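# Carry tube rack through self-closing doors onto desk

## Task

Take the tube rack from the counter, get it through the doors that swing shut on their own, and set it on the desk. At the end the rack must stand upright with each tube sitting all the way down in a hole, and both doors must be closed. The task fails if the rack or any tube touches the floor, or if a robot falls over or is left tilted. One or both robots may be used; when finished, release the rack and move the robots away from it.

## Robot and tools

Robots: two identical Hello Robot Stretch 3 units, r1 and r2. Each has a two-wheeled base (0.33 m long, 0.34 m wide, passive omni wheel at the rear), a lift that moves the arm up and down a mast, and a single telescoping arm that reaches out to the robot's right side, ending in a wrist (yaw, pitch, roll) and a two-finger gripper. The base cannot strafe, so to move the gripper forward or back you drive the base. Turning in place pivots about the point between the drive wheels, 0.05 m behind the front edge; with the arm retracted and wrist folded the swept radius is 0.28 m, larger if the wrist is unfolded.

Frames: the base frame has its origin on the floor between the drive wheels, x forward, y to the left, z up. hand_pose is reported in it, located where the closed fingertips meet; with all wrist joints at zero its x axis points up, y back toward the mast, z toward the rear. The odometry frame is the base frame as it was at scene start. Each robot reports in its own frames, so relative placement between the two robots can only be judged from images, lidar_m, wrist_depth_mm and head_depth_mm.

execute_actions: argument actions is a list holding one action (or empty, which just returns state and pictures). The action is an object keyed by "r1" and/or "r2". Per robot: base holds exactly one of translate_m (metres, -1 to 1, relative drive from the current base position, positive forward) or rotate_rad (radians, -3.2 to 3.2, relative turn in place, positive counter-clockwise seen from above). joints holds absolute targets by name: lift_m 0 to 1.1 m (arm height), arm_m 0 to 0.52 m (extension), wrist_yaw_rad -1.345 to 4.42 (0 along the arm, positive toward the front, 3.0 folded over the base), wrist_pitch_rad -1.57 to 0.451 (0 level, negative tips fingers down), wrist_roll_rad -2.911 to 2.911 (0 fingers side by side), gripper_m -0.089 to 0.179 (larger is more open; actual fingertip gap is 0.007 m smaller near closed, 0.025 m smaller fully open, zero below 0.007), head_pan_rad -3.953 to 1.73 (0 forward, positive left, -1.57 along the arm), head_tilt_rad -1.53 to 0.419 (negative down). contact_limits takes arm_m only: a motor_effort percentage (1 to 100) at which the arm motion halts with contact_stop; smaller is gentler, too small halts immediately, and it also caps holding force until the next action. Optional cameras lists names among r1_head_camera, r1_nav_camera, r1_wrist_camera, r2_head_camera, r2_nav_camera, r2_wrist_camera, or all; omitted or null gives all, [] gives none. All motions in an action start at once. Anything left out may keep pushing toward its earlier target without status showing it. A bad key or out-of-range number rejects the whole call. One action runs at most 15 s. If a result reports a stop, later motion calls in the same reply are skipped.

wait: seconds (0 to 10); nothing new is commanded; returns state and images. zoom_image: camera name and region [x0, y0, x1, y1] in pixels of that camera's latest full image, at most 504 by 504. finished_scene: scene (integer, the current scene number) ends the scene irreversibly and reports success; the goal must still hold. Replying without any tool call ends everything.

Result lines: base_status and joint_status tell how each motion of the last accepted action ended: done, off_target (resting away from target and possibly still pushing; for the base, something is blocking it), contact_stop, time_out, torque_fault. After the last three the old target is dropped. The arm and lift stop on firm contact and then go slack until recommanded; a slack lift can sink under load or keep pressing. on_its_own covers uncommanded joints; "held at" is the held target, not the actual position. motor_effort is percent of maximum, positive toward higher joint values, bracket is the peak during the last action; readings carry fixed bias and noise. Wheel effort positive means pushing forward. base_odometry counts wheel rotation (slip included); heading -3.142 to 3.142, positive left. turned_by_wheels and turned_by_imu give rotation since the last result. base_tilt in degrees, forward and right positive, with a fixed offset up to about 4 degrees. lidar_m: 12 distances in metres in 30-degree sectors, first straight ahead then counter-clockwise (4th left, 7th behind, 10th right), plane 0.17 m above floor, range 0.15 to 12 m, "-" for nothing; misses clear objects and thin legs, own body can hide sectors 5, 6, 9, 10. wrist_depth_mm (45 to 1000) and head_depth_mm (280 to 4000, image sideways) are 7x7 grids of median depth from top left. Camera calibrations are given per camera with small errors; poses depend on joint readings.

Speed: base goes up to 0.30 m/s and 1.9 rad/s only with lift_m under 0.30, arm_m under 0.03 and wrist_yaw_rad over 2.54; otherwise 0.10 m/s and 0.63 rad/s.

Gripping: command gripper_m below the object width to hold (lower squeezes harder, but a stall guard eases off, so heavy items can slip; send a new value to squeeze again). Release by commanding at least 0.02 above the contact value. Neither reading nor status confirms a grasp.

Cautions: folding or unfolding the wrist is safe only with lift_m 0.32 to 0.95, wrist_pitch_rad -0.4 and roll near 0; once folded the lift may go to 0.25. With yaw below -0.4 keep pitch at -0.5 or lower. Robots touching each other is not reported; driving a base into another robot presses hard and fails the run. Equal commands give slightly different travel (under 1 cm per metre, up to 2.5 cm), which matters when both carry one load. Arm pushing against something rigid with the gripper above about 0.45 m can tip the robot; so can driving while holding something fixed or snagging furniture, especially reversing. If tilted, reverse the last move in small steps, free the gripper, and lower lift to about 0.2. Wrist servos under long strain shut off for 10 s (torque_fault). Loose objects may get nudged occasionally. Avoid drops, slams and hard impacts. The simulation continues while you compose a reply.

Each tool is called after ">>>" as name(argument=value, ...) on one line, values as JSON.

## Session

>>> execute_actions(actions=[])

Scene clock: 0.00 s.
r1.base_odometry: x=+0.000 y=+0.000 heading=+0.000 (m, m, rad; r1's odometry frame)
r1.turned_by_wheels: +0.000 (rad since the last result)
r1.turned_by_imu: +0.000 (rad since the last result)
r1.base_tilt: forward=+0.8 right=-1.4 (deg)
r1.lidar_m: 2.63 1.75 1.77 1.26 1.20 1.11 0.80 0.76 0.78 1.04 1.94 1.99
r1.head_depth_mm: 2225 2347 2384 2409 2416 2483 2183 / 2248 2602 2638 2694 2733 2791 2191 / 2207 2939 3019 3099 3104 3000 2206 / 2201 3251 3515 3550 3680 3195 2238 / 2181 3330 - - - 3235 2229 / 2157 3269 - - 3448 3273 2257 / 2156 3231 3818 3815 3300 3223 2285
r1.base_status: not commanded
r1.joint_positions: lift_m=+0.562 arm_m=-0.001 wrist_yaw_rad=+2.800 wrist_pitch_rad=-0.499 wrist_roll_rad=+0.001 gripper_m=+0.037 head_pan_rad=+0.017 head_tilt_rad=+0.014
r1.joint_status: not commanded
r1.motor_effort: left_wheel=+0 right_wheel=+1 lift_m=+28 arm_m=-1 wrist_yaw_rad=+0 wrist_pitch_rad=+5 wrist_roll_rad=+0 gripper_m=+1 head_pan_rad=+0 head_tilt_rad=+2 (%)
r1.hand_pose: x=+0.0503 y=+0.0571 z=+0.5569 quat_wxyz=(+0.289, +0.705, +0.055, +0.645) (m; r1's base frame)
r1.wrist_depth_mm: 993 - - - - - - / - - - - - - - / - - - - - - - / - - - - - - - / 882 895 923 903 884 884 900 / 755 - - 767 765 779 799 / 671 672 680 692 679 675 686
r2.base_odometry: x=+0.000 y=+0.000 heading=+0.000 (m, m, rad; r2's odometry frame)
r2.turned_by_wheels: +0.000 (rad since the last result)
r2.turned_by_imu: +0.000 (rad since the last result)
r2.base_tilt: forward=+0.9 right=-1.7 (deg)
r2.lidar_m: 1.52 1.46 1.33 1.34 1.64 1.85 2.66 1.99 1.80 1.82 1.66 1.50
r2.head_depth_mm: 1691 2030 2009 1998 1958 1375 1360 / 1702 2098 2096 2085 2056 1444 1426 / 1714 2211 2208 2182 2167 1495 1490 / 1731 2323 2327 2305 2285 2259 2207 / 1733 2387 2417 2411 2407 2366 2279 / 1745 2128 2145 2153 2174 2192 2128 / 1719 1825 1845 1835 1843 1850 1861
r2.base_status: not commanded
r2.joint_positions: lift_m=+0.325 arm_m=+0.002 wrist_yaw_rad=+3.096 wrist_pitch_rad=-0.335 wrist_roll_rad=+0.007 gripper_m=+0.037 head_pan_rad=-0.006 head_tilt_rad=+0.014
r2.joint_status: not commanded
r2.motor_effort: left_wheel=+0 right_wheel=+0 lift_m=+35 arm_m=+1 wrist_yaw_rad=+0 wrist_pitch_rad=+5 wrist_roll_rad=+0 gripper_m=+0 head_pan_rad=+0 head_tilt_rad=+1 (%)
r2.hand_pose: x=-0.0107 y=+0.0867 z=+0.3563 quat_wxyz=(+0.134, +0.702, +0.102, +0.692) (m; r2's base frame)
r2.wrist_depth_mm: - - - - - - - / - - - - - - - / - - - - - - - / 986 983 - 962 987 954 965 / 761 773 - 752 796 737 747 / 619 621 - 615 - 616 608 / 528 524 - 539 518 514 520
pictures: r1_head_camera (sideways: a quarter turn clockwise sets it upright), r1_nav_camera (sideways: a quarter turn counterclockwise sets it upright), r1_wrist_camera, r2_head_camera (sideways: a quarter turn clockwise sets it upright), r2_nav_camera (sideways: a quarter turn counterclockwise sets it upright), r2_wrist_camera
Images, in order (width x height): r1_head_camera 896x504, r1_nav_camera 672x504, r1_wrist_camera 644x364, r2_head_camera 896x504, r2_nav_camera 672x504, r2_wrist_camera 644x364.

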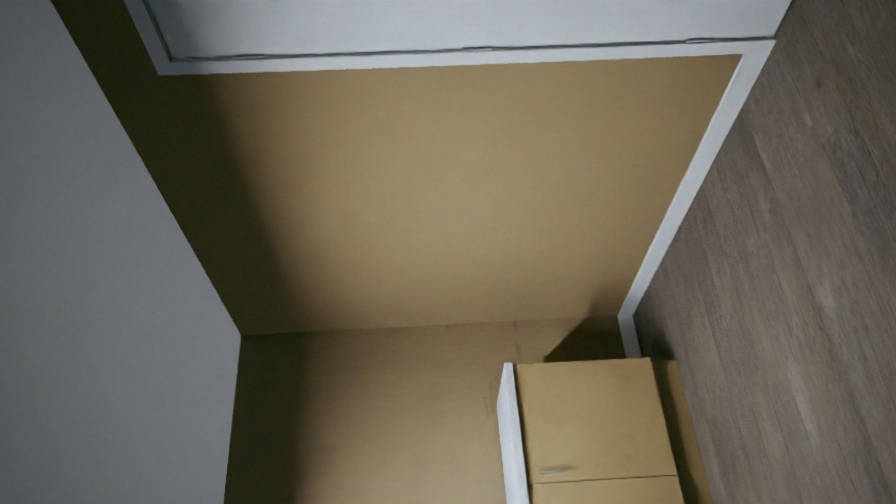

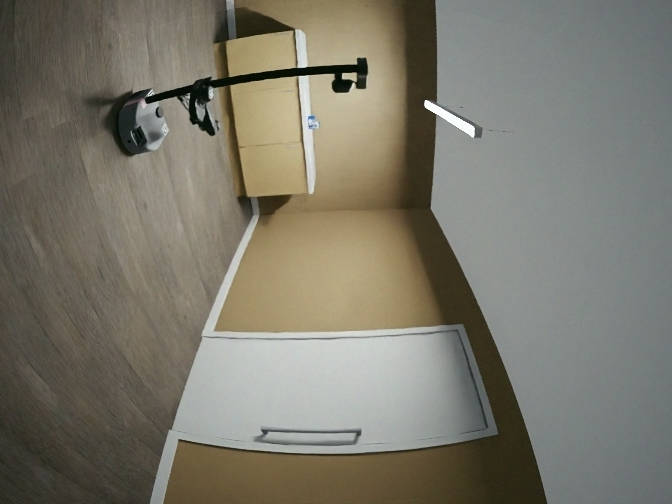

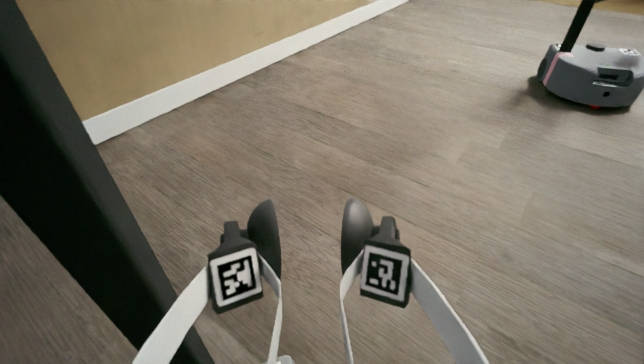

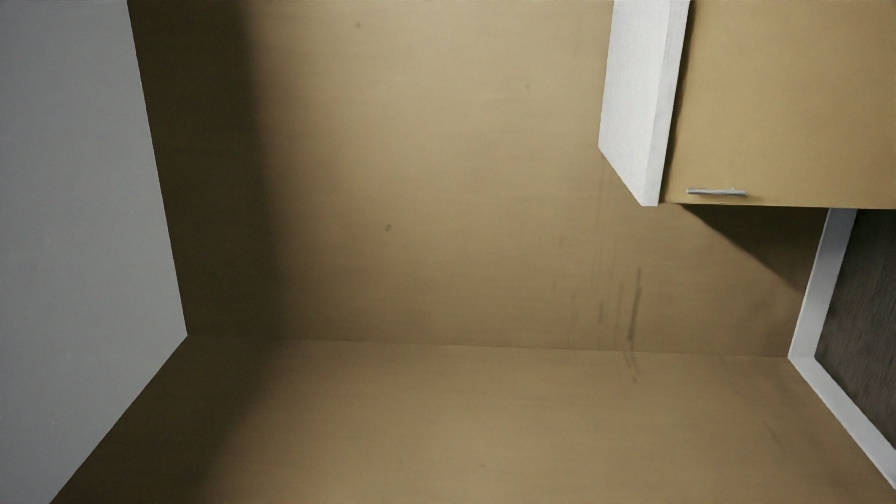

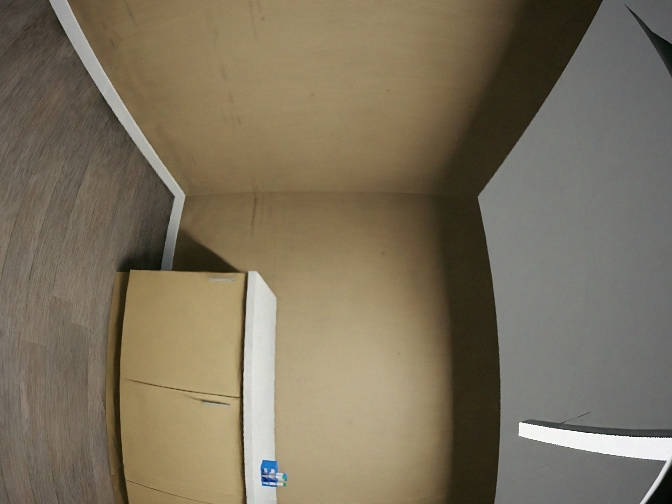

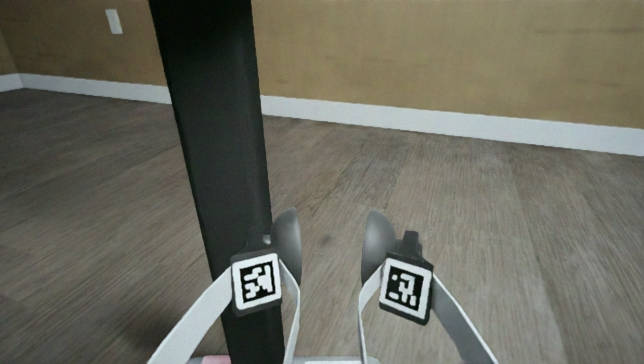

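>>> execute_actions(actions=[{"r1":{"joints":{"head_pan_rad":0.45,"head_tilt_rad":-0.25}},"r2":{"joints":{"head_pan_rad":-0.7,"head_tilt_rad":-0.3}}}], cameras=["r1_head_camera","r2_head_camera","r2_nav_camera"])

>>> execute_actions(actions=[{"r1":{"joints":{"head_pan_rad":-1.2,"head_tilt_rad":-0.25}},"r2":{"joints":{"head_pan_rad":-2.6,"head_tilt_rad":-0.3}}}], cameras=["r1_head_camera","r1_nav_camera","r2_nav_camera"])

Scene clock: 8.37 s.
r1.base_odometry: x=+0.000 y=+0.000 heading=+0.000 (m, m, rad; r1's odometry frame)
r1.turned_by_wheels: +0.000 (rad since the last result)
r1.turned_by_imu: -0.001 (rad since the last result)
r1.base_tilt: forward=+0.7 right=-1.4 (deg)
r1.lidar_m: 2.64 1.75 1.77 1.26 1.20 1.11 0.79 0.76 0.78 1.04 1.94 1.99
r1.head_depth_mm: 3605 3871 - - 2671 1968 1556 / 3568 3759 3444 3562 2660 1979 1575 / 3536 3711 3408 3479 2695 1946 1573 / 3490 3634 3365 3426 2451 1862 1586 / 3436 3617 3249 3378 2092 1936 1590 / 3410 3538 3414 3407 2772 2042 1615 / 3366 3534 3731 3814 2815 2051 1625
r1.base_status: not commanded
r1.joint_positions: lift_m=+0.562 arm_m=-0.001 wrist_yaw_rad=+2.800 wrist_pitch_rad=-0.499 wrist_roll_rad=+0.001 gripper_m=+0.037 head_pan_rad=+0.443 head_tilt_rad=-0.246
r1.joint_status: all done
r1.motor_effort: left_wheel=+0(0) right_wheel=+1(1) lift_m=+28(28) arm_m=-1(1) wrist_yaw_rad=+0(0) wrist_pitch_rad=+5(5) wrist_roll_rad=+0(0) gripper_m=+0(0) head_pan_rad=+4(42) head_tilt_rad=-2(26) (%)
r1.hand_pose: x=+0.0503 y=+0.0571 z=+0.5569 quat_wxyz=(+0.289, +0.705, +0.055, +0.645) (m; r1's base frame)
r1.wrist_depth_mm: 997 - - - - - - / - - - - - - - / - - - - - - - / - - - - - - - / 887 885 907 903 888 899 900 / 776 - - 759 780 789 743 / 698 671 675 676 695 675 679
r2.base_odometry: x=+0.000 y=+0.000 heading=+0.000 (m, m, rad; r2's odometry frame)
r2.turned_by_wheels: +0.000 (rad since the last result)
r2.turned_by_imu: +0.000 (rad since the last result)
r2.base_tilt: forward=+1.0 right=-1.7 (deg)
r2.lidar_m: 1.52 1.46 1.32 1.34 1.64 1.85 2.66 2.00 1.80 1.83 1.66 1.50
r2.head_depth_mm: 2093 2223 2363 1817 1900 1979 1531 / 2025 2136 2279 1746 1838 1904 1526 / 1972 2085 2212 1683 1759 1854 1530 / 1914 2015 2149 1647 1701 1797 1526 / 1863 1955 2064 1594 1638 1750 1523 / 1811 1904 2014 1538 1586 1687 1511 / 1769 1857 1946 1488 1537 1620 1514
r2.base_status: not commanded
r2.joint_positions: lift_m=+0.325 arm_m=+0.002 wrist_yaw_rad=+3.096 wrist_pitch_rad=-0.335 wrist_roll_rad=+0.007 gripper_m=+0.037 head_pan_rad=-0.693 head_tilt_rad=-0.296
r2.joint_status: all done
r2.motor_effort: left_wheel=+0(0) right_wheel=+0(0) lift_m=+34(34) arm_m=+0(0) wrist_yaw_rad=-1(1) wrist_pitch_rad=+5(5) wrist_roll_rad=+0(0) gripper_m=+0(0) head_pan_rad=-3(30) head_tilt_rad=-1(18) (%)
r2.hand_pose: x=-0.0107 y=+0.0867 z=+0.3563 quat_wxyz=(+0.134, +0.702, +0.102, +0.692) (m; r2's base frame)
r2.wrist_depth_mm: - - - - - - - / - - - - - - - / - - - - - - - / 987 979 - 971 974 978 980 / 771 758 - 760 792 750 748 / 623 617 - 615 - 608 613 / 521 524 - 539 518 517 518
pictures: r1_head_camera (sideways: a quarter turn clockwise sets it upright), r2_head_camera (sideways: a quarter turn clockwise sets it upright), r2_nav_camera (sideways: a quarter turn counterclockwise sets it upright)
camera_calibration (this result's frames):
r1_head_camera: T_world_to_cam=[[-0.261484, -0.0900646, -0.960997, 1.27359], [-0.429161, 0.902655, 0.0321762, -0.0385962], [0.86455, 0.420836, -0.274682, 0.311467], [0, 0, 0, 1]] pos_world=[0.0471796, 0.018468, 1.31071]
r2_head_camera: T_world_to_cam=[[-0.20254, 0.135062, -0.969915, 1.28335], [0.589647, 0.807591, -0.0106729, 0.0156342], [0.781853, -0.574069, -0.243208, 0.272683], [0, 0, 0, 1]] pos_world=[0.0375124, -0.0294192, 1.31123]
r2_nav_camera: T_world_to_cam=[[0.221676, -0.172774, 0.959692, -1.21344], [-0.641717, -0.766874, 0.0101676, 0.0483429], [0.734206, -0.618104, -0.28087, 0.320499], [0, 0, 0, 1]] pos_world=[0.0647003, 0.0255249, 1.25405]
Images, in order (width x height): r1_head_camera 896x504, r2_head_camera 896x504, r2_nav_camera 672x504.

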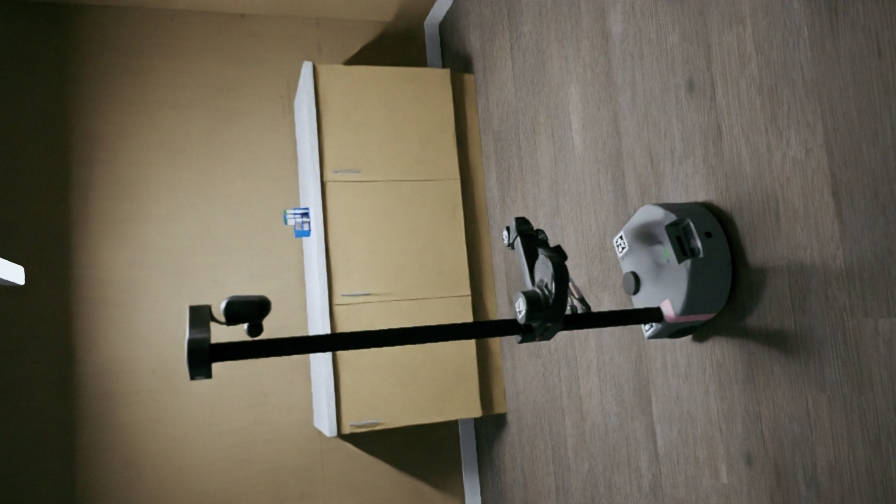

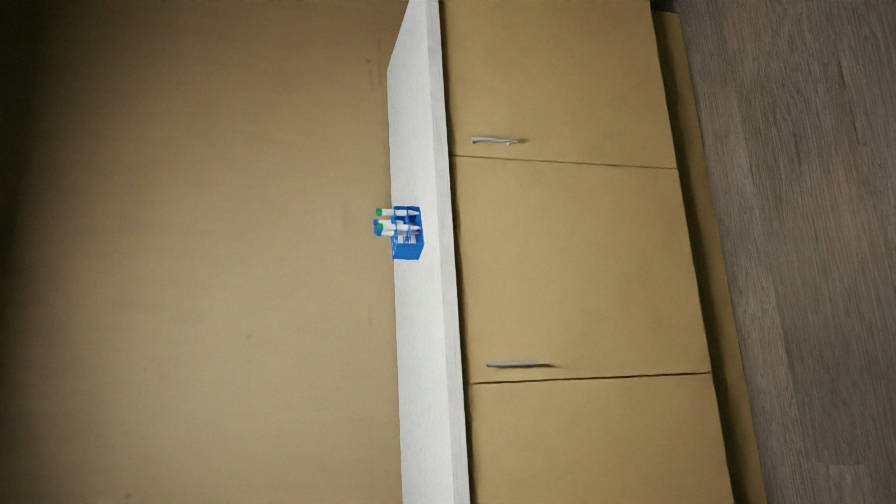

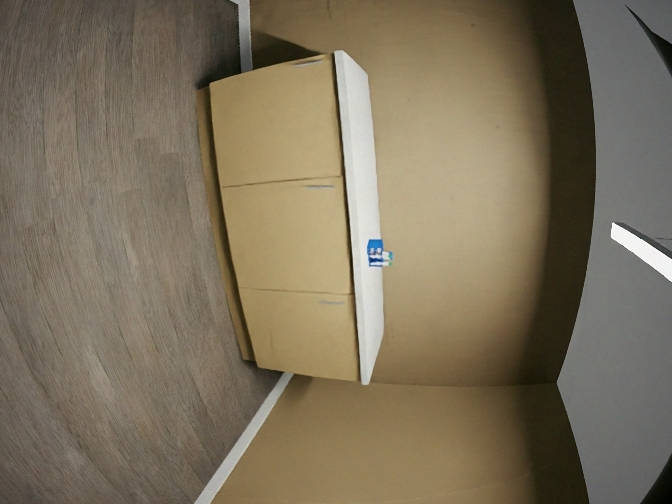

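Scene clock: 9.83 s.
r1.base_odometry: x=+0.000 y=+0.000 heading=+0.000 (m, m, rad; r1's odometry frame)
r1.turned_by_wheels: +0.000 (rad since the last result)
r1.turned_by_imu: +0.000 (rad since the last result)
r1.base_tilt: forward=+0.8 right=-1.5 (deg)
r1.lidar_m: 2.64 1.75 1.77 1.26 1.21 1.11 0.80 0.76 0.78 1.04 1.94 2.00
r1.head_depth_mm: 1395 1437 1495 1550 1620 1685 1561 / 1706 1773 1857 1960 2074 1930 1574 / 1753 1849 1935 2048 2162 2004 1584 / 1731 1806 1888 2003 2114 2004 1588 / 1676 1770 1860 1958 2072 2023 1595 / 1655 1737 1829 1911 2019 2044 1608 / 1643 1701 1787 1869 1965 2034 1610
r1.base_status: not commanded
r1.joint_positions: lift_m=+0.562 arm_m=-0.001 wrist_yaw_rad=+2.800 wrist_pitch_rad=-0.499 wrist_roll_rad=+0.001 gripper_m=+0.037 head_pan_rad=-1.193 head_tilt_rad=-0.247
r1.joint_status: all done
r1.motor_effort: left_wheel=+0(0) right_wheel=+0(1) lift_m=+28(29) arm_m=-2(1) wrist_yaw_rad=+0(0) wrist_pitch_rad=+5(5) wrist_roll_rad=+0(0) gripper_m=+1(1) head_pan_rad=-5(58) head_tilt_rad=-2(2) (%)
r1.hand_pose: x=+0.0503 y=+0.0571 z=+0.5569 quat_wxyz=(+0.289, +0.705, +0.055, +0.645) (m; r1's base frame)
r1.wrist_depth_mm: 979 - - - - - - / - - - - - - - / - - - - - - - / - - - - - - - / 878 911 928 863 913 871 879 / 785 - - 778 756 769 769 / 682 674 680 674 677 675 686
r2.base_odometry: x=+0.000 y=+0.000 heading=+0.000 (m, m, rad; r2's odometry frame)
r2.turned_by_wheels: +0.000 (rad since the last result)
r2.turned_by_imu: +0.000 (rad since the last result)
r2.base_tilt: forward=+1.0 right=-1.8 (deg)
r2.lidar_m: 1.52 1.46 1.33 1.34 1.64 1.85 2.66 2.00 1.80 1.83 1.66 1.50
r2.head_depth_mm: 2438 2617 2796 3037 2866 1987 1529 / 2244 2392 2535 2737 2811 1981 1526 / 2070 2184 2318 2496 2578 1999 1530 / 1930 2021 2150 2267 2405 1967 1527 / 1793 1890 1996 2108 2238 1974 1515 / 1694 1772 1860 1952 2063 1979 1521 / 1592 1664 1751 1829 1917 1944 1517
r2.base_status: not commanded
r2.joint_positions: lift_m=+0.325 arm_m=+0.002 wrist_yaw_rad=+3.096 wrist_pitch_rad=-0.335 wrist_roll_rad=+0.007 gripper_m=+0.037 head_pan_rad=-2.593 head_tilt_rad=-0.296
r2.joint_status: all done
r2.motor_effort: left_wheel=+0(0) right_wheel=+0(1) lift_m=+35(35) arm_m=+0(0) wrist_yaw_rad=+0(1) wrist_pitch_rad=+5(5) wrist_roll_rad=+0(0) gripper_m=+0(0) head_pan_rad=-4(31) head_tilt_rad=-2(3) (%)
r2.hand_pose: x=-0.0107 y=+0.0867 z=+0.3563 quat_wxyz=(+0.134, +0.702, +0.102, +0.692) (m; r2's base frame)
r2.wrist_depth_mm: - - - - - - - / - - - - - - - / - - - - - - - / - 982 - 995 961 984 975 / 759 770 - 746 795 745 749 / 621 626 - 610 - 616 611 / 526 521 - 531 522 514 520
pictures: r1_head_camera (sideways: a quarter turn clockwise sets it upright), r1_nav_camera (sideways: a quarter turn counterclockwise sets it upright), r2_nav_camera (sideways: a quarter turn counterclockwise sets it upright)
camera_calibration (this result's frames):
r1_head_camera: T_world_to_cam=[[-0.073056, 0.267014, -0.96092, 1.27234], [0.928536, 0.369846, 0.0321765, -0.0468786], [0.363984, -0.889897, -0.274952, 0.314872], [0, 0, 0, 1]] pos_world=[0.0218721, -0.0421908, 1.3107]
r1_nav_camera: T_world_to_cam=[[0.0512187, -0.2784, 0.959098, -1.20397], [-0.944024, -0.326865, -0.0444663, 0.110976], [0.325875, -0.903135, -0.279558, 0.317781], [0, 0, 0, 1]] pos_world=[0.0628727, -0.0119117, 1.2485]
r2_nav_camera: T_world_to_cam=[[-0.235427, -0.154077, 0.959601, -1.21053], [-0.518231, 0.85518, 0.0101689, 0.0475879], [-0.822199, -0.494901, -0.28118, 0.330397], [0, 0, 0, 1]] pos_world=[0.0113222, -0.0636974, 1.25404]
Images, in order (width x height): r1_head_camera 896x504, r1_nav_camera 672x504, r2_nav_camera 672x504.

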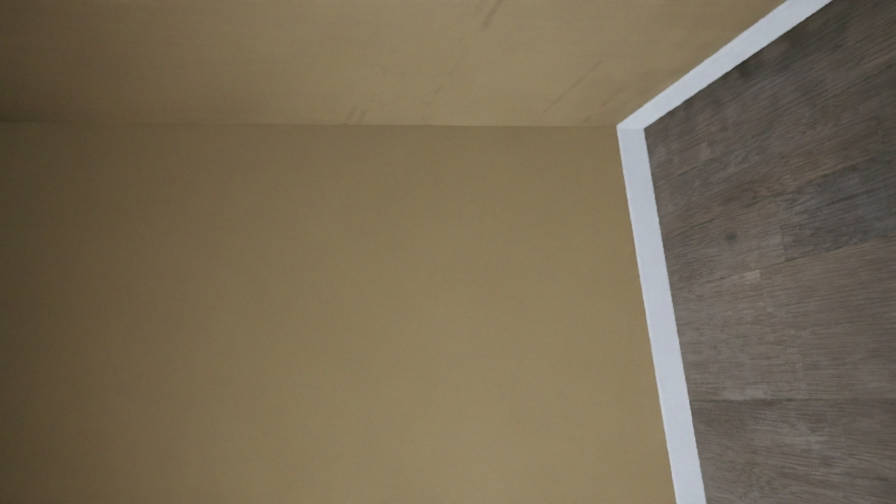

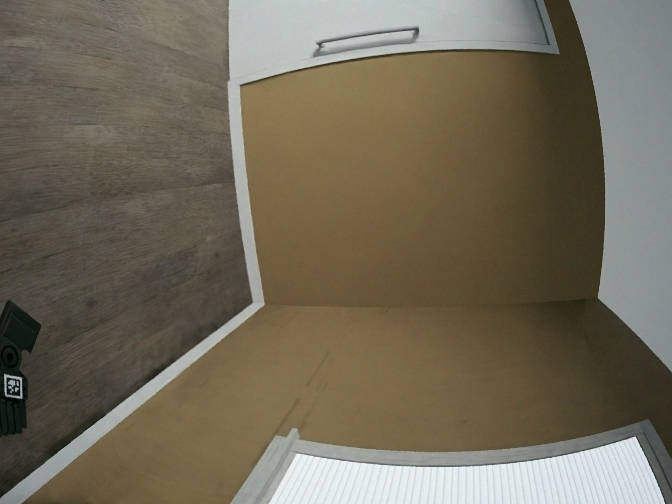

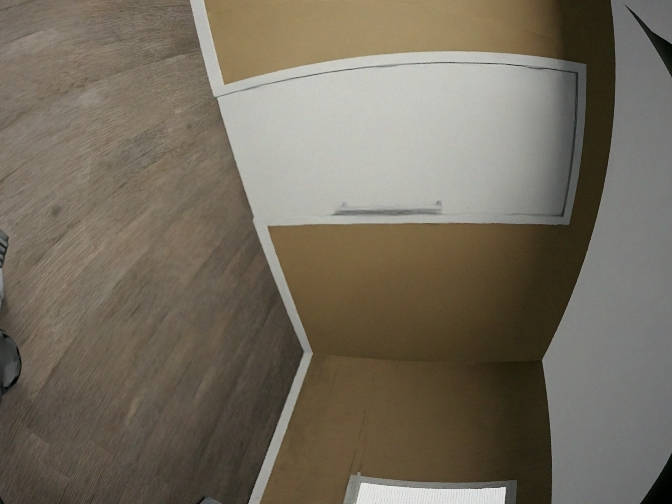

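>>> execute_actions(actions=[{"r1":{"base":{"translate_m":1.0},"joints":{"head_pan_rad":-0.7,"head_tilt_rad":-0.2}},"r2":{"base":{"rotate_rad":-1.11},"joints":{"lift_m":0.27,"head_pan_rad":0,"head_tilt_rad":-0.4}}}], cameras=[])

>>> execute_actions(actions=[{"r2":{"base":{"translate_m":1.0}}}], cameras=["r1_nav_camera","r1_head_camera","r2_nav_camera"])

Scene clock: 42.13 s.
r1.base_odometry: x=+1.000 y=+0.000 heading=+0.000 (m, m, rad; r1's odometry frame)
r1.turned_by_wheels: +0.000 (rad since the last result)
r1.turned_by_imu: +0.006 (rad since the last result)
r1.base_tilt: forward=+0.8 right=-1.6 (deg)
r1.lidar_m: 1.95 2.54 1.07 1.80 1.74 1.78 1.68 1.61 1.66 1.47 1.40 1.46
r1.head_depth_mm: 1184 1236 1289 1342 1414 1496 1541 / 1214 1264 1329 1391 1463 1548 1584 / 1249 1298 1367 1430 1512 1603 1636 / 1281 1341 1399 1477 1565 1661 1656 / 1316 1379 1446 1527 1612 1712 1664 / 1356 1415 1494 1574 1671 1772 1674 / 1389 1465 1542 1628 1725 1838 1686
r1.base_status: done
r1.joint_positions: lift_m=+0.562 arm_m=-0.001 wrist_yaw_rad=+2.800 wrist_pitch_rad=-0.499 wrist_roll_rad=+0.001 gripper_m=+0.037 head_pan_rad=-0.707 head_tilt_rad=-0.211
r1.joint_status: all done
r1.motor_effort: left_wheel=-1(5) right_wheel=+1(4) lift_m=+28(27) arm_m=-1(1) wrist_yaw_rad=+0(0) wrist_pitch_rad=+5(5) wrist_roll_rad=+0(0) gripper_m=+0(0) head_pan_rad=+4(42) head_tilt_rad=+7(18) (%)
r1.hand_pose: x=+0.0503 y=+0.0571 z=+0.5569 quat_wxyz=(+0.289, +0.705, +0.055, +0.645) (m; r1's base frame)
r1.wrist_depth_mm: - - - - - - - / - - - - - - - / - - - - - - - / - - - - - - - / 864 896 924 884 918 885 892 / 779 - - 768 771 770 765 / 681 678 672 683 673 694 681
r2.base_odometry: x=+0.000 y=+0.000 heading=-1.110 (m, m, rad; r2's odometry frame)
r2.turned_by_wheels: -1.110 (rad since the last result)
r2.turned_by_imu: -1.093 (rad since the last result)
r2.base_tilt: forward=+1.0 right=-1.7 (deg)
r2.lidar_m: 1.70 1.50 1.51 1.50 1.33 1.33 1.57 2.64 1.03 2.06 1.80 1.82
r2.head_depth_mm: 1796 1886 1985 2096 2181 1773 1397 / 1985 2090 2209 2346 2336 1766 1399 / 2188 2334 2492 2658 2370 1753 1394 / 2340 2500 2630 2112 2260 1752 1393 / 2174 2319 2302 1885 2057 1753 1393 / 2015 2129 2189 1724 1854 1752 1392 / 1890 1986 2014 1593 1689 1740 1389
r2.base_status: done
r2.joint_positions: lift_m=+0.271 arm_m=+0.002 wrist_yaw_rad=+3.096 wrist_pitch_rad=-0.335 wrist_roll_rad=+0.007 gripper_m=+0.037 head_pan_rad=-0.007 head_tilt_rad=-0.395
r2.joint_status: all done
r2.motor_effort: left_wheel=+2(7) right_wheel=-3(8) lift_m=+19(23) arm_m=+0(0) wrist_yaw_rad=-1(0) wrist_pitch_rad=+5(5) wrist_roll_rad=+0(0) gripper_m=+0(0) head_pan_rad=+2(32) head_tilt_rad=-2(12) (%)
r2.hand_pose: x=-0.0107 y=+0.0866 z=+0.3021 quat_wxyz=(+0.134, +0.702, +0.102, +0.692) (m; r2's base frame)
r2.wrist_depth_mm: 975 - - - - - - / - - - - - - - / - - - - - - - / 890 882 - 857 848 858 855 / 670 671 - 670 704 664 666 / 548 549 - 540 - 540 541 / 461 492 - - 456 458 455
pictures: none
No camera images: the call's "cameras" was empty. Leave "cameras" out to get every camera's image.

Scene clock: 47.13 s.
r1.base_odometry: x=+1.000 y=+0.000 heading=+0.000 (m, m, rad; r1's odometry frame)
r1.turned_by_wheels: +0.000 (rad since the last result)
r1.turned_by_imu: -0.001 (rad since the last result)
r1.base_tilt: forward=+0.8 right=-1.4 (deg)
r1.lidar_m: 1.95 1.76 2.51 1.81 1.74 1.78 1.68 1.61 1.66 1.47 1.40 1.46
r1.head_depth_mm: 1187 1228 1281 1348 1419 1484 1526 / 1213 1264 1323 1384 1461 1542 1582 / 1245 1298 1364 1427 1508 1594 1643 / 1276 1344 1405 1480 1558 1641 1640 / 1316 1376 1453 1527 1612 1714 1658 / 1353 1416 1501 1574 1666 1771 1670 / 1397 1459 1536 1633 1722 1852 1680
r1.base_status: not commanded
r1.joint_positions: lift_m=+0.562 arm_m=-0.001 wrist_yaw_rad=+2.800 wrist_pitch_rad=-0.499 wrist_roll_rad=+0.001 gripper_m=+0.037 head_pan_rad=-0.707 head_tilt_rad=-0.211
r1.joint_status: not commanded
r1.motor_effort: left_wheel=-1(1) right_wheel=+1(1) lift_m=+28(29) arm_m=-1(1) wrist_yaw_rad=+0(0) wrist_pitch_rad=+4(4) wrist_roll_rad=+0(0) gripper_m=+1(0) head_pan_rad=+5(4) head_tilt_rad=+8(7) (%)
r1.hand_pose: x=+0.0503 y=+0.0571 z=+0.5569 quat_wxyz=(+0.289, +0.705, +0.055, +0.645) (m; r1's base frame)
r1.wrist_depth_mm: - - - - - - - / - - - - - - - / - - - - - - - / - - - - - - - / 901 890 901 869 871 871 896 / 781 - - 764 784 797 778 / 681 680 679 685 683 685 682
r2.base_odometry: x=+0.445 y=-0.896 heading=-1.110 (m, m, rad; r2's odometry frame)
r2.turned_by_wheels: +0.000 (rad since the last result)
r2.turned_by_imu: +0.005 (rad since the last result)
r2.base_tilt: forward=+1.0 right=-1.7 (deg)
r2.lidar_m: 0.88 0.77 0.78 0.92 2.00 2.00 2.38 1.75 2.10 1.29 1.14 1.14
r2.head_depth_mm: 1123 1175 1242 1303 1378 1464 1394 / 1237 1301 1370 1458 1553 1628 1398 / 1367 1455 1549 1648 1782 1759 1397 / 1480 1586 1706 1824 1979 1689 1392 / 1399 1485 1587 1077 1023 1114 1247 / 1295 1377 1461 1075 927 1000 1088 / 1210 1276 1355 1073 843 913 981
r2.base_status: done
r2.joint_positions: lift_m=+0.270 arm_m=+0.002 wrist_yaw_rad=+3.096 wrist_pitch_rad=-0.335 wrist_roll_rad=+0.007 gripper_m=+0.037 head_pan_rad=-0.007 head_tilt_rad=-0.396
r2.joint_status: not commanded
r2.motor_effort: left_wheel=+1(7) right_wheel=-2(6) lift_m=+20(20) arm_m=+0(0) wrist_yaw_rad=+1(0) wrist_pitch_rad=+5(5) wrist_roll_rad=+0(0) gripper_m=+0(1) head_pan_rad=+3(3) head_tilt_rad=-2(2) (%)
r2.hand_pose: x=-0.0107 y=+0.0866 z=+0.3021 quat_wxyz=(+0.134, +0.702, +0.102, +0.692) (m; r2's base frame)
r2.wrist_depth_mm: - - - - 850 697 587 / - - - - 891 736 618 / - - - - - 792 643 / 876 878 - 854 863 822 717 / 673 675 - 667 694 661 670 / 555 547 - 549 - 542 543 / 467 486 - - 458 456 456
pictures: r1_head_camera (sideways: a quarter turn clockwise sets it upright), r1_nav_camera (sideways: a quarter turn counterclockwise sets it upright), r2_nav_camera (sideways: a quarter turn counterclockwise sets it upright)
camera_calibration (this result's frames):
r1_head_camera: T_world_to_cam=[[-0.162927, 0.179567, -0.97016, 1.28496], [0.647703, 0.761216, 0.032119, -0.0450922], [0.744269, -0.623142, -0.240328, 0.267489], [0, 0, 0, 1]] pos_world=[0.039478, -0.0297278, 1.31235]
r1_nav_camera: T_world_to_cam=[[0.148977, -0.19987, 0.968431, -1.21676], [-0.681105, -0.730737, -0.0460371, 0.111419], [0.71687, -0.652744, -0.244995, 0.270411], [0, 0, 0, 1]] pos_world=[0.0633073, 0.0147339, 1.24972]
r2_nav_camera: T_world_to_cam=[[0.375551, 0.00600829, 0.926782, -1.17141], [-0.00996002, -0.999895, 0.0105183, 0.044034], [0.926748, -0.0131809, -0.375451, 0.442417], [0, 0, 0, 1]] pos_world=[0.0303528, 0.056899, 1.25128]
Images, in order (width x height): r1_head_camera 896x504, r1_nav_camera 672x504, r2_nav_camera 672x504.

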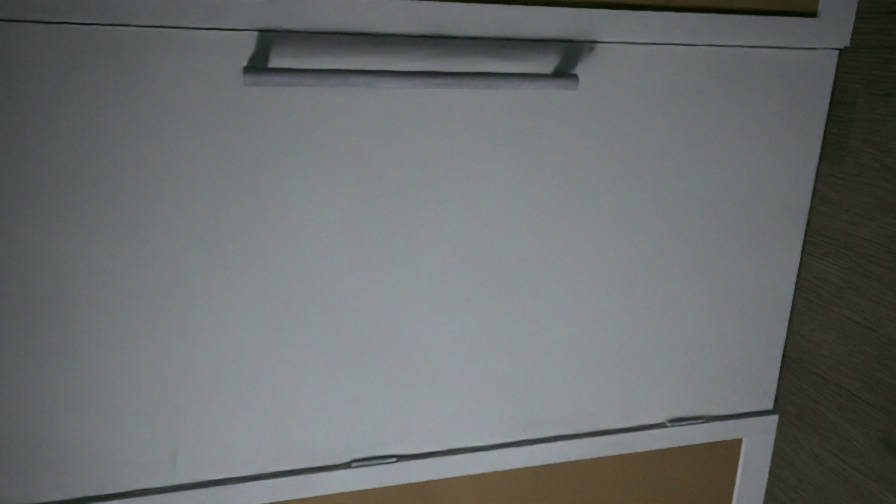

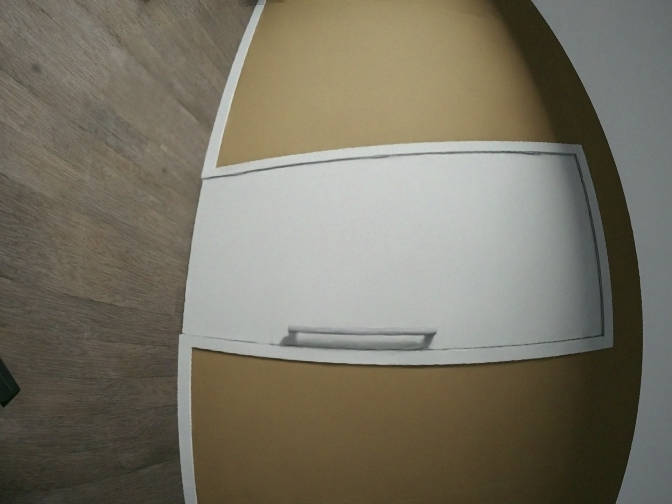

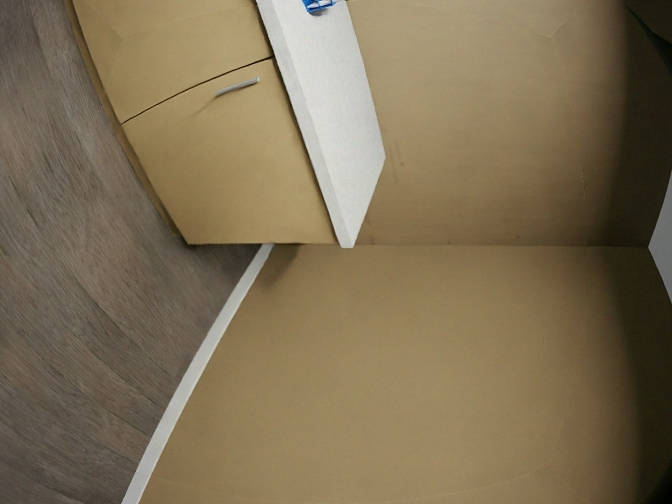

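>>> execute_actions(actions=[{"r2":{"base":{"translate_m":0.38}}}], cameras=[])

>>> execute_actions(actions=[{"r2":{"base":{"rotate_rad":2.43},"joints":{"head_pan_rad":-1.5,"head_tilt_rad":-0.5}}}], cameras=[])

>>> execute_actions(actions=[{"r2":{"base":{"translate_m":0.25},"joints":{"lift_m":0.9,"wrist_pitch_rad":-0.4,"wrist_roll_rad":0}}}], cameras=["r2_head_camera"])

Scene clock: 57.20 s.
r1.base_odometry: x=+1.000 y=+0.000 heading=+0.000 (m, m, rad; r1's odometry frame)
r1.turned_by_wheels: +0.000 (rad since the last result)
r1.turned_by_imu: -0.001 (rad since the last result)
r1.base_tilt: forward=+0.8 right=-1.4 (deg)
r1.lidar_m: 1.96 2.08 2.52 1.80 1.73 1.78 1.68 1.61 1.66 1.47 1.40 1.46
r1.head_depth_mm: 1187 1231 1282 1348 1415 1488 1540 / 1212 1268 1323 1385 1461 1540 1583 / 1245 1301 1365 1434 1509 1598 1642 / 1288 1335 1401 1482 1559 1656 1645 / 1314 1378 1447 1530 1608 1714 1658 / 1353 1424 1496 1583 1665 1778 1663 / 1394 1457 1543 1624 1717 1843 1680
r1.base_status: not commanded
r1.joint_positions: lift_m=+0.562 arm_m=-0.001 wrist_yaw_rad=+2.800 wrist_pitch_rad=-0.499 wrist_roll_rad=+0.001 gripper_m=+0.037 head_pan_rad=-0.707 head_tilt_rad=-0.211
r1.joint_status: not commanded
r1.motor_effort: left_wheel=-1(1) right_wheel=+1(2) lift_m=+28(29) arm_m=-2(1) wrist_yaw_rad=-1(0) wrist_pitch_rad=+5(5) wrist_roll_rad=+0(0) gripper_m=-1(0) head_pan_rad=+4(4) head_tilt_rad=+7(7) (%)
r1.hand_pose: x=+0.0503 y=+0.0571 z=+0.5569 quat_wxyz=(+0.289, +0.705, +0.055, +0.645) (m; r1's base frame)
r1.wrist_depth_mm: - - - - - - - / - - - - - - - / - - - - - - - / - - - - - - - / 898 918 911 890 883 897 874 / 760 - - 777 772 781 763 / 698 678 675 671 682 679 681
r2.base_odometry: x=+0.614 y=-1.236 heading=-1.110 (m, m, rad; r2's odometry frame)
r2.turned_by_wheels: +0.000 (rad since the last result)
r2.turned_by_imu: +0.002 (rad since the last result)
r2.base_tilt: forward=+1.1 right=-1.7 (deg)
r2.lidar_m: 0.56 0.50 0.50 0.59 1.08 2.25 2.69 2.08 1.65 1.00 0.89 0.89
r2.head_depth_mm: 865 908 953 1004 1062 1129 1196 / 953 1003 1060 1123 1196 1283 1318 / 1061 1123 1196 1278 1372 1470 1397 / 1163 1243 1333 1441 1555 1646 1394 / 1097 1169 1256 1345 707 690 757 / 1021 1082 1154 1230 704 618 676 / 954 1007 1070 1090 704 564 610
r2.base_status: done
r2.joint_positions: lift_m=+0.270 arm_m=+0.002 wrist_yaw_rad=+3.096 wrist_pitch_rad=-0.335 wrist_roll_rad=+0.007 gripper_m=+0.037 head_pan_rad=-0.007 head_tilt_rad=-0.396
r2.joint_status: not commanded
r2.motor_effort: left_wheel=+1(8) right_wheel=-2(5) lift_m=+20(20) arm_m=+0(0) wrist_yaw_rad=+1(1) wrist_pitch_rad=+5(5) wrist_roll_rad=+0(0) gripper_m=+0(0) head_pan_rad=+2(3) head_tilt_rad=-2(2) (%)
r2.hand_pose: x=-0.0107 y=+0.0866 z=+0.3021 quat_wxyz=(+0.134, +0.702, +0.102, +0.692) (m; r2's base frame)
r2.wrist_depth_mm: - - 877 715 561 458 391 / - - - 757 589 483 406 / - - - 890 633 501 420 / 874 874 - 858 748 549 442 / 676 678 - 672 698 614 511 / 551 550 - 543 - 546 517 / 464 492 - - 461 459 458
pictures: none
No camera images: the call's "cameras" was empty. Leave "cameras" out to get every camera's image.

Scene clock: 59.87 s.
r1.base_odometry: x=+1.000 y=+0.000 heading=+0.000 (m, m, rad; r1's odometry frame)
r1.turned_by_wheels: +0.000 (rad since the last result)
r1.turned_by_imu: -0.001 (rad since the last result)
r1.base_tilt: forward=+0.9 right=-1.5 (deg)
r1.lidar_m: 1.96 2.08 2.52 1.81 1.73 1.78 1.68 1.61 1.66 1.48 1.40 1.46
r1.head_depth_mm: 1181 1229 1288 1347 1417 1495 1545 / 1219 1266 1319 1383 1464 1541 1583 / 1246 1303 1371 1431 1516 1596 1636 / 1279 1339 1406 1482 1561 1640 1652 / 1315 1381 1444 1520 1608 1708 1650 / 1356 1418 1488 1575 1670 1774 1669 / 1392 1461 1536 1620 1728 1850 1681
r1.base_status: not commanded
r1.joint_positions: lift_m=+0.562 arm_m=-0.001 wrist_yaw_rad=+2.800 wrist_pitch_rad=-0.499 wrist_roll_rad=+0.001 gripper_m=+0.037 head_pan_rad=-0.707 head_tilt_rad=-0.211
r1.joint_status: not commanded
r1.motor_effort: left_wheel=-1(2) right_wheel=+1(1) lift_m=+28(28) arm_m=-1(1) wrist_yaw_rad=+0(0) wrist_pitch_rad=+4(5) wrist_roll_rad=+0(0) gripper_m=+1(0) head_pan_rad=+4(5) head_tilt_rad=+7(8) (%)
r1.hand_pose: x=+0.0503 y=+0.0571 z=+0.5569 quat_wxyz=(+0.289, +0.705, +0.055, +0.645) (m; r1's base frame)
r1.wrist_depth_mm: - - - - - - - / - - - - - - - / - - - - - - - / - - - - - - - / 886 912 927 894 901 869 898 / 781 - - 767 796 776 758 / 682 676 675 686 685 677 682
r2.base_odometry: x=+0.614 y=-1.236 heading=+1.320 (m, m, rad; r2's odometry frame)
r2.turned_by_wheels: +2.430 (rad since the last result)
r2.turned_by_imu: +2.390 (rad since the last result)
r2.base_tilt: forward=+1.1 right=-1.6 (deg)
r2.lidar_m: 2.25 2.43 2.08 2.41 1.14 0.90 0.89 0.96 0.51 0.50 0.54 0.80
r2.head_depth_mm: 872 941 1024 863 612 597 678 / 893 966 1055 861 611 622 707 / 918 995 1086 860 610 646 741 / 940 1023 1121 859 612 674 777 / 969 1052 1145 859 637 704 820 / 995 1086 1178 767 665 738 866 / 1022 1120 1202 799 685 776 917
r2.base_status: done
r2.joint_positions: lift_m=+0.270 arm_m=+0.002 wrist_yaw_rad=+3.096 wrist_pitch_rad=-0.335 wrist_roll_rad=+0.007 gripper_m=+0.037 head_pan_rad=-1.493 head_tilt_rad=-0.494
r2.joint_status: all done
r2.motor_effort: left_wheel=-1(6) right_wheel=+2(10) lift_m=+20(20) arm_m=+0(1) wrist_yaw_rad=+1(0) wrist_pitch_rad=+5(6) wrist_roll_rad=+0(0) gripper_m=+0(0) head_pan_rad=-3(31) head_tilt_rad=-2(12) (%)
r2.hand_pose: x=-0.0107 y=+0.0866 z=+0.3021 quat_wxyz=(+0.134, +0.702, +0.102, +0.692) (m; r2's base frame)
r2.wrist_depth_mm: 902 - - - - - - / 927 - - - - - - / 920 - - - - - - / 842 872 - 866 853 860 857 / 674 664 - 665 700 651 668 / 553 550 - 545 - 541 542 / 461 492 - - 459 460 454
pictures: none
No camera images: the call's "cameras" was empty. Leave "cameras" out to get every camera's image.

Scene clock: 66.43 s.
r1.base_odometry: x=+1.000 y=+0.000 heading=+0.000 (m, m, rad; r1's odometry frame)
r1.turned_by_wheels: +0.000 (rad since the last result)
r1.turned_by_imu: -0.001 (rad since the last result)
r1.base_tilt: forward=+0.9 right=-1.5 (deg)
r1.lidar_m: 1.95 1.91 2.51 1.81 1.74 1.78 1.68 1.61 1.66 1.48 1.40 1.45
r1.head_depth_mm: 1182 1227 1285 1348 1408 1484 1532 / 1214 1265 1327 1390 1457 1539 1587 / 1247 1305 1364 1431 1505 1598 1636 / 1279 1336 1403 1480 1566 1645 1654 / 1319 1380 1448 1526 1606 1703 1668 / 1355 1415 1488 1577 1675 1767 1658 / 1392 1463 1533 1632 1729 1843 1692
r1.base_status: not commanded
r1.joint_positions: lift_m=+0.562 arm_m=-0.001 wrist_yaw_rad=+2.800 wrist_pitch_rad=-0.499 wrist_roll_rad=+0.001 gripper_m=+0.037 head_pan_rad=-0.707 head_tilt_rad=-0.211
r1.joint_status: not commanded
r1.motor_effort: left_wheel=-1(1) right_wheel=+1(1) lift_m=+28(28) arm_m=-2(2) wrist_yaw_rad=+0(0) wrist_pitch_rad=+5(5) wrist_roll_rad=+0(0) gripper_m=+0(1) head_pan_rad=+4(5) head_tilt_rad=+7(7) (%)
r1.hand_pose: x=+0.0503 y=+0.0571 z=+0.5569 quat_wxyz=(+0.289, +0.705, +0.055, +0.645) (m; r1's base frame)
r1.wrist_depth_mm: - - - - - - - / - - - - - - - / - - - - - - - / - - - - - - - / 879 900 911 857 892 901 889 / 756 - - 762 773 762 789 / 683 676 673 669 670 676 683
r2.base_odometry: x=+0.676 y=-0.994 heading=+1.320 (m, m, rad; r2's odometry frame)
r2.turned_by_wheels: +0.000 (rad since the last result)
r2.turned_by_imu: +0.001 (rad since the last result)
r2.base_tilt: forward=+1.0 right=-1.7 (deg)
r2.lidar_m: 2.00 2.17 2.00 2.00 1.45 1.15 1.14 0.67 0.53 0.53 0.57 0.85
r2.head_depth_mm: 895 971 1049 863 612 634 702 / 918 992 1087 860 612 653 725 / 939 1022 1116 764 637 686 760 / 969 1050 1135 765 655 715 785 / 992 1085 1173 859 666 748 861 / 1026 1118 1210 859 697 783 918 / 1055 1154 1238 859 714 823 974
r2.base_status: done
r2.joint_positions: lift_m=+0.899 arm_m=+0.002 wrist_yaw_rad=+3.096 wrist_pitch_rad=-0.414 wrist_roll_rad=+0.007 gripper_m=+0.037 head_pan_rad=-1.493 head_tilt_rad=-0.494
r2.joint_status: all done
r2.motor_effort: left_wheel=-1(6) right_wheel=+3(9) lift_m=+48(50) arm_m=-1(1) wrist_yaw_rad=-1(0) wrist_pitch_rad=+5(5) wrist_roll_rad=-4(5) gripper_m=+1(0) head_pan_rad=-2(3) head_tilt_rad=-2(2) (%)
r2.hand_pose: x=-0.0111 y=+0.0774 z=+0.9130 quat_wxyz=(+0.162, +0.697, +0.129, +0.686) (m; r2's base frame)
r2.wrist_depth_mm: - - - - - - - / - - - - - - - / - - - - - - - / - - - - - - - / - - - - - - - / - - - - - - - / - - - - - - -
pictures: r2_head_camera (sideways: a quarter turn clockwise sets it upright)
camera_calibration (this result's frames):
r2_head_camera: T_world_to_cam=[[-0.0586119, 0.425287, -0.903159, 1.19532], [0.99012, 0.140213, 0.00176923, -0.00300812], [0.127387, -0.894132, -0.429303, 0.518863], [0, 0, 0, 1]] pos_world=[0.00694194, -0.0439997, 1.30232]
Images, in order (width x height): r2_head_camera 896x504.

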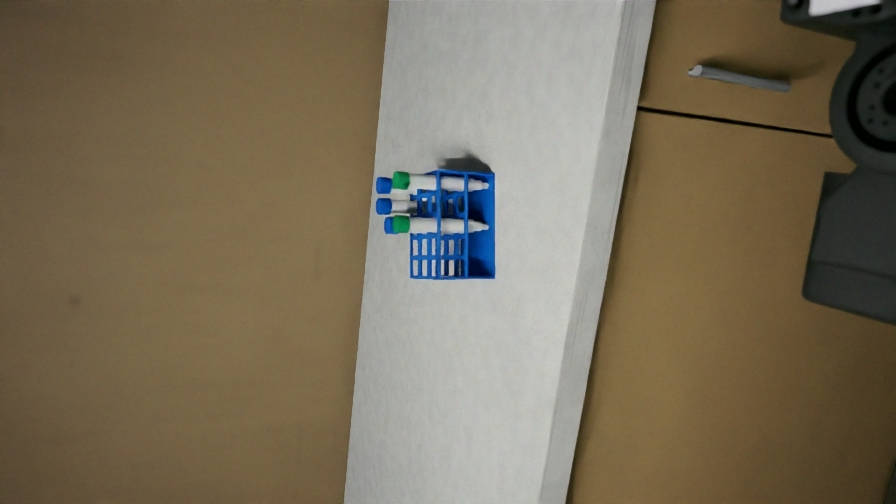

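>>> execute_actions(actions=[{"r2":{"joints":{"wrist_yaw_rad":0,"gripper_m":0.179}}}], cameras=[])

>>> execute_actions(actions=[{"r2":{"joints":{"lift_m":1.0,"wrist_pitch_rad":-0.2,"head_tilt_rad":-0.6}}}], cameras=["r2_head_camera","r2_wrist_camera"])

>>> zoom_image(camera="r2_head_camera", region=[150, 100, 650, 400])

Scene clock: 74.83 s.
r1.base_odometry: x=+1.000 y=+0.000 heading=+0.000 (m, m, rad; r1's odometry frame)
r1.turned_by_wheels: +0.000 (rad since the last result)
r1.turned_by_imu: -0.001 (rad since the last result)
r1.base_tilt: forward=+0.8 right=-1.4 (deg)
r1.lidar_m: 1.96 1.90 2.52 1.80 1.74 1.78 1.69 1.61 1.66 1.48 1.40 1.46
r1.head_depth_mm: 1189 1228 1284 1347 1411 1482 1538 / 1214 1267 1323 1382 1465 1543 1585 / 1249 1304 1366 1435 1509 1593 1633 / 1279 1341 1401 1480 1560 1658 1651 / 1317 1376 1449 1526 1619 1706 1659 / 1354 1423 1495 1590 1670 1770 1680 / 1391 1463 1540 1627 1730 1833 1690
r1.base_status: not commanded
r1.joint_positions: lift_m=+0.562 arm_m=-0.001 wrist_yaw_rad=+2.800 wrist_pitch_rad=-0.499 wrist_roll_rad=+0.001 gripper_m=+0.037 head_pan_rad=-0.707 head_tilt_rad=-0.211
r1.joint_status: not commanded
r1.motor_effort: left_wheel=-1(1) right_wheel=+1(1) lift_m=+28(28) arm_m=-1(1) wrist_yaw_rad=+0(0) wrist_pitch_rad=+5(5) wrist_roll_rad=+0(0) gripper_m=+0(0) head_pan_rad=+5(4) head_tilt_rad=+7(7) (%)
r1.hand_pose: x=+0.0503 y=+0.0571 z=+0.5569 quat_wxyz=(+0.289, +0.705, +0.055, +0.645) (m; r1's base frame)
r1.wrist_depth_mm: - - - - - - - / - - - - - - - / - - - - - - - / - - - - - - - / 867 897 920 881 895 879 887 / 768 - - 772 763 764 786 / 677 676 692 681 686 685 687
r2.base_odometry: x=+0.676 y=-0.994 heading=+1.320 (m, m, rad; r2's odometry frame)
r2.turned_by_wheels: +0.000 (rad since the last result)
r2.turned_by_imu: +0.000 (rad since the last result)
r2.base_tilt: forward=+1.0 right=-1.8 (deg)
r2.lidar_m: 2.00 2.16 2.01 2.00 1.45 1.15 1.14 0.67 0.53 0.53 0.57 0.85
r2.head_depth_mm: 896 966 1050 861 612 628 706 / 920 994 1084 862 611 638 - / 944 1021 1117 766 637 672 - / 966 1049 1139 765 654 702 839 / 994 1084 1172 857 665 748 868 / 1023 1116 1211 860 697 785 917 / 1051 1147 1238 856 714 823 970
r2.base_status: not commanded
r2.joint_positions: lift_m=+0.899 arm_m=+0.002 wrist_yaw_rad=+0.003 wrist_pitch_rad=-0.414 wrist_roll_rad=+0.006 gripper_m=+0.179 head_pan_rad=-1.493 head_tilt_rad=-0.494
r2.joint_status: all done
r2.motor_effort: left_wheel=-2(2) right_wheel=+2(2) lift_m=+49(48) arm_m=-1(0) wrist_yaw_rad=-1(3) wrist_pitch_rad=+5(5) wrist_roll_rad=-3(4) gripper_m=+0(87) head_pan_rad=-2(2) head_tilt_rad=-2(2) (%)
r2.hand_pose: x=-0.0208 y=-0.3721 z=+0.9130 quat_wxyz=(+0.690, +0.146, -0.693, -0.145) (m; r2's base frame)
r2.wrist_depth_mm: 892 845 738 635 758 723 705 / 456 450 425 439 445 438 436 / 327 319 303 303 301 298 296 / 394 371 349 331 290 273 262 / 445 415 393 371 347 330 310 / 522 479 446 420 391 370 337 / 633 571 521 483 442 416 -
pictures: none
No camera images: the call's "cameras" was empty. Leave "cameras" out to get every camera's image.

Scene clock: 76.57 s.
r1.base_odometry: x=+1.000 y=+0.000 heading=+0.000 (m, m, rad; r1's odometry frame)
r1.turned_by_wheels: +0.000 (rad since the last result)
r1.turned_by_imu: +0.000 (rad since the last result)
r1.base_tilt: forward=+0.7 right=-1.6 (deg)
r1.lidar_m: 1.95 1.91 2.51 1.80 1.73 1.79 1.68 1.61 1.66 1.48 1.40 1.46
r1.head_depth_mm: 1184 1227 1287 1353 1414 1488 1537 / 1207 1269 1319 1386 1465 1540 1581 / 1247 1303 1362 1437 1516 1591 1627 / 1274 1337 1407 1485 1561 1650 1646 / 1314 1374 1451 1522 1610 1712 1654 / 1351 1428 1494 1580 1669 1772 1677 / 1391 1462 1531 1630 1731 1827 1680
r1.base_status: not commanded
r1.joint_positions: lift_m=+0.562 arm_m=-0.001 wrist_yaw_rad=+2.800 wrist_pitch_rad=-0.499 wrist_roll_rad=+0.001 gripper_m=+0.037 head_pan_rad=-0.707 head_tilt_rad=-0.211
r1.joint_status: not commanded
r1.motor_effort: left_wheel=-1(1) right_wheel=+1(1) lift_m=+29(28) arm_m=-2(1) wrist_yaw_rad=+0(0) wrist_pitch_rad=+4(5) wrist_roll_rad=+0(0) gripper_m=+1(1) head_pan_rad=+5(5) head_tilt_rad=+7(8) (%)
r1.hand_pose: x=+0.0503 y=+0.0571 z=+0.5569 quat_wxyz=(+0.289, +0.705, +0.055, +0.645) (m; r1's base frame)
r1.wrist_depth_mm: - - - - - - - / - - - - - - - / - - - - - - - / - - - - - - - / 873 912 913 897 935 899 882 / 771 - - 766 770 775 779 / 695 667 673 662 678 687 691
r2.base_odometry: x=+0.676 y=-0.994 heading=+1.320 (m, m, rad; r2's odometry frame)
r2.turned_by_wheels: +0.000 (rad since the last result)
r2.turned_by_imu: +0.000 (rad since the last result)
r2.base_tilt: forward=+1.0 right=-1.6 (deg)
r2.lidar_m: 2.00 2.16 2.00 2.00 1.45 1.15 1.14 0.67 0.53 0.52 0.57 0.85
r2.head_depth_mm: 892 978 1035 788 - - - / 915 1006 1057 - - - - / 940 1037 1056 722 660 795 943 / 969 1064 1060 747 700 816 998 / 989 1099 1060 716 721 858 1060 / 1016 1132 1062 717 753 906 1148 / 1049 1172 1064 717 788 957 1174
r2.base_status: not commanded
r2.joint_positions: lift_m=+0.999 arm_m=+0.002 wrist_yaw_rad=+0.003 wrist_pitch_rad=-0.223 wrist_roll_rad=+0.006 gripper_m=+0.179 head_pan_rad=-1.493 head_tilt_rad=-0.592
r2.joint_status: all done
r2.motor_effort: left_wheel=-1(2) right_wheel=+2(2) lift_m=+48(55) arm_m=-1(1) wrist_yaw_rad=-2(3) wrist_pitch_rad=+8(7) wrist_roll_rad=-3(3) gripper_m=+0(0) head_pan_rad=-2(3) head_tilt_rad=-3(11) (%)
r2.hand_pose: x=-0.0208 y=-0.3918 z=+1.0581 quat_wxyz=(+0.701, +0.080, -0.704, -0.078) (m; r2's base frame)
r2.wrist_depth_mm: 936 880 840 795 774 743 714 / 973 929 881 857 816 775 745 / - 950 935 879 848 826 784 / 649 648 560 559 653 658 655 / 463 482 469 467 467 472 472 / 391 367 362 363 369 364 382 / 452 422 399 344 325 310 -
pictures: r2_head_camera (sideways: a quarter turn clockwise sets it upright), r2_wrist_camera
camera_calibration (this result's frames):
r2_head_camera: T_world_to_cam=[[-0.0653008, 0.511247, -0.856949, 1.13509], [0.990157, 0.139734, 0.00791254, -0.0110056], [0.12379, -0.847998, -0.51534, 0.630836], [0, 0, 0, 1]] pos_world=[0.00692812, -0.0438255, 1.29789]
r2_wrist_camera: T_world_to_cam=[[-0.998564, -0.0525843, -0.010263, -0.026092], [-0.0109786, 0.388324, -0.921458, 1.15755], [0.0524395, -0.920022, -0.388343, 0.211088], [0, 0, 0, 1]] pos_world=[-0.0244156, -0.256671, 1.14834]
Images, in order (width x height): r2_head_camera 896x504, r2_wrist_camera 644x364.

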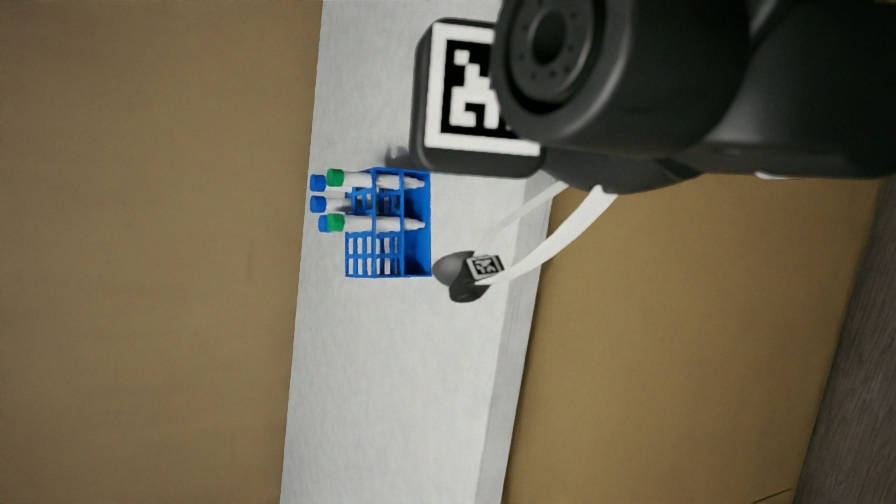

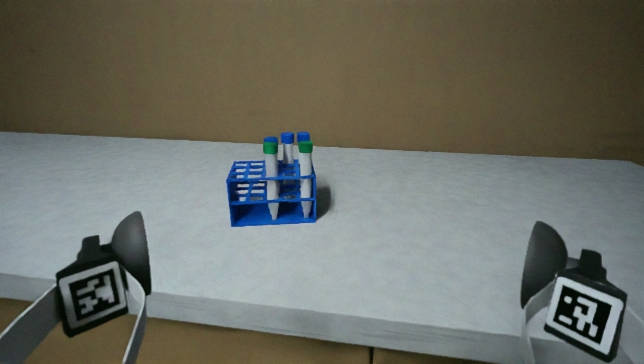

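Region (150, 100, 650, 400) of r2_head_camera's 896x504 image, scaled by 1.008, with more detail than that image has; it fills the top 302 rows of this view, and the rest is white.

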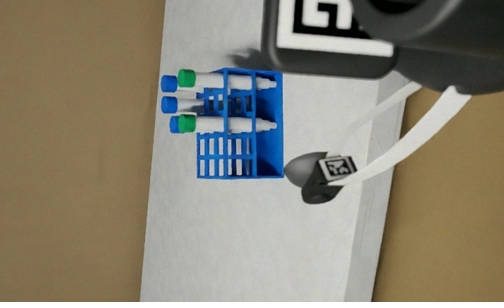

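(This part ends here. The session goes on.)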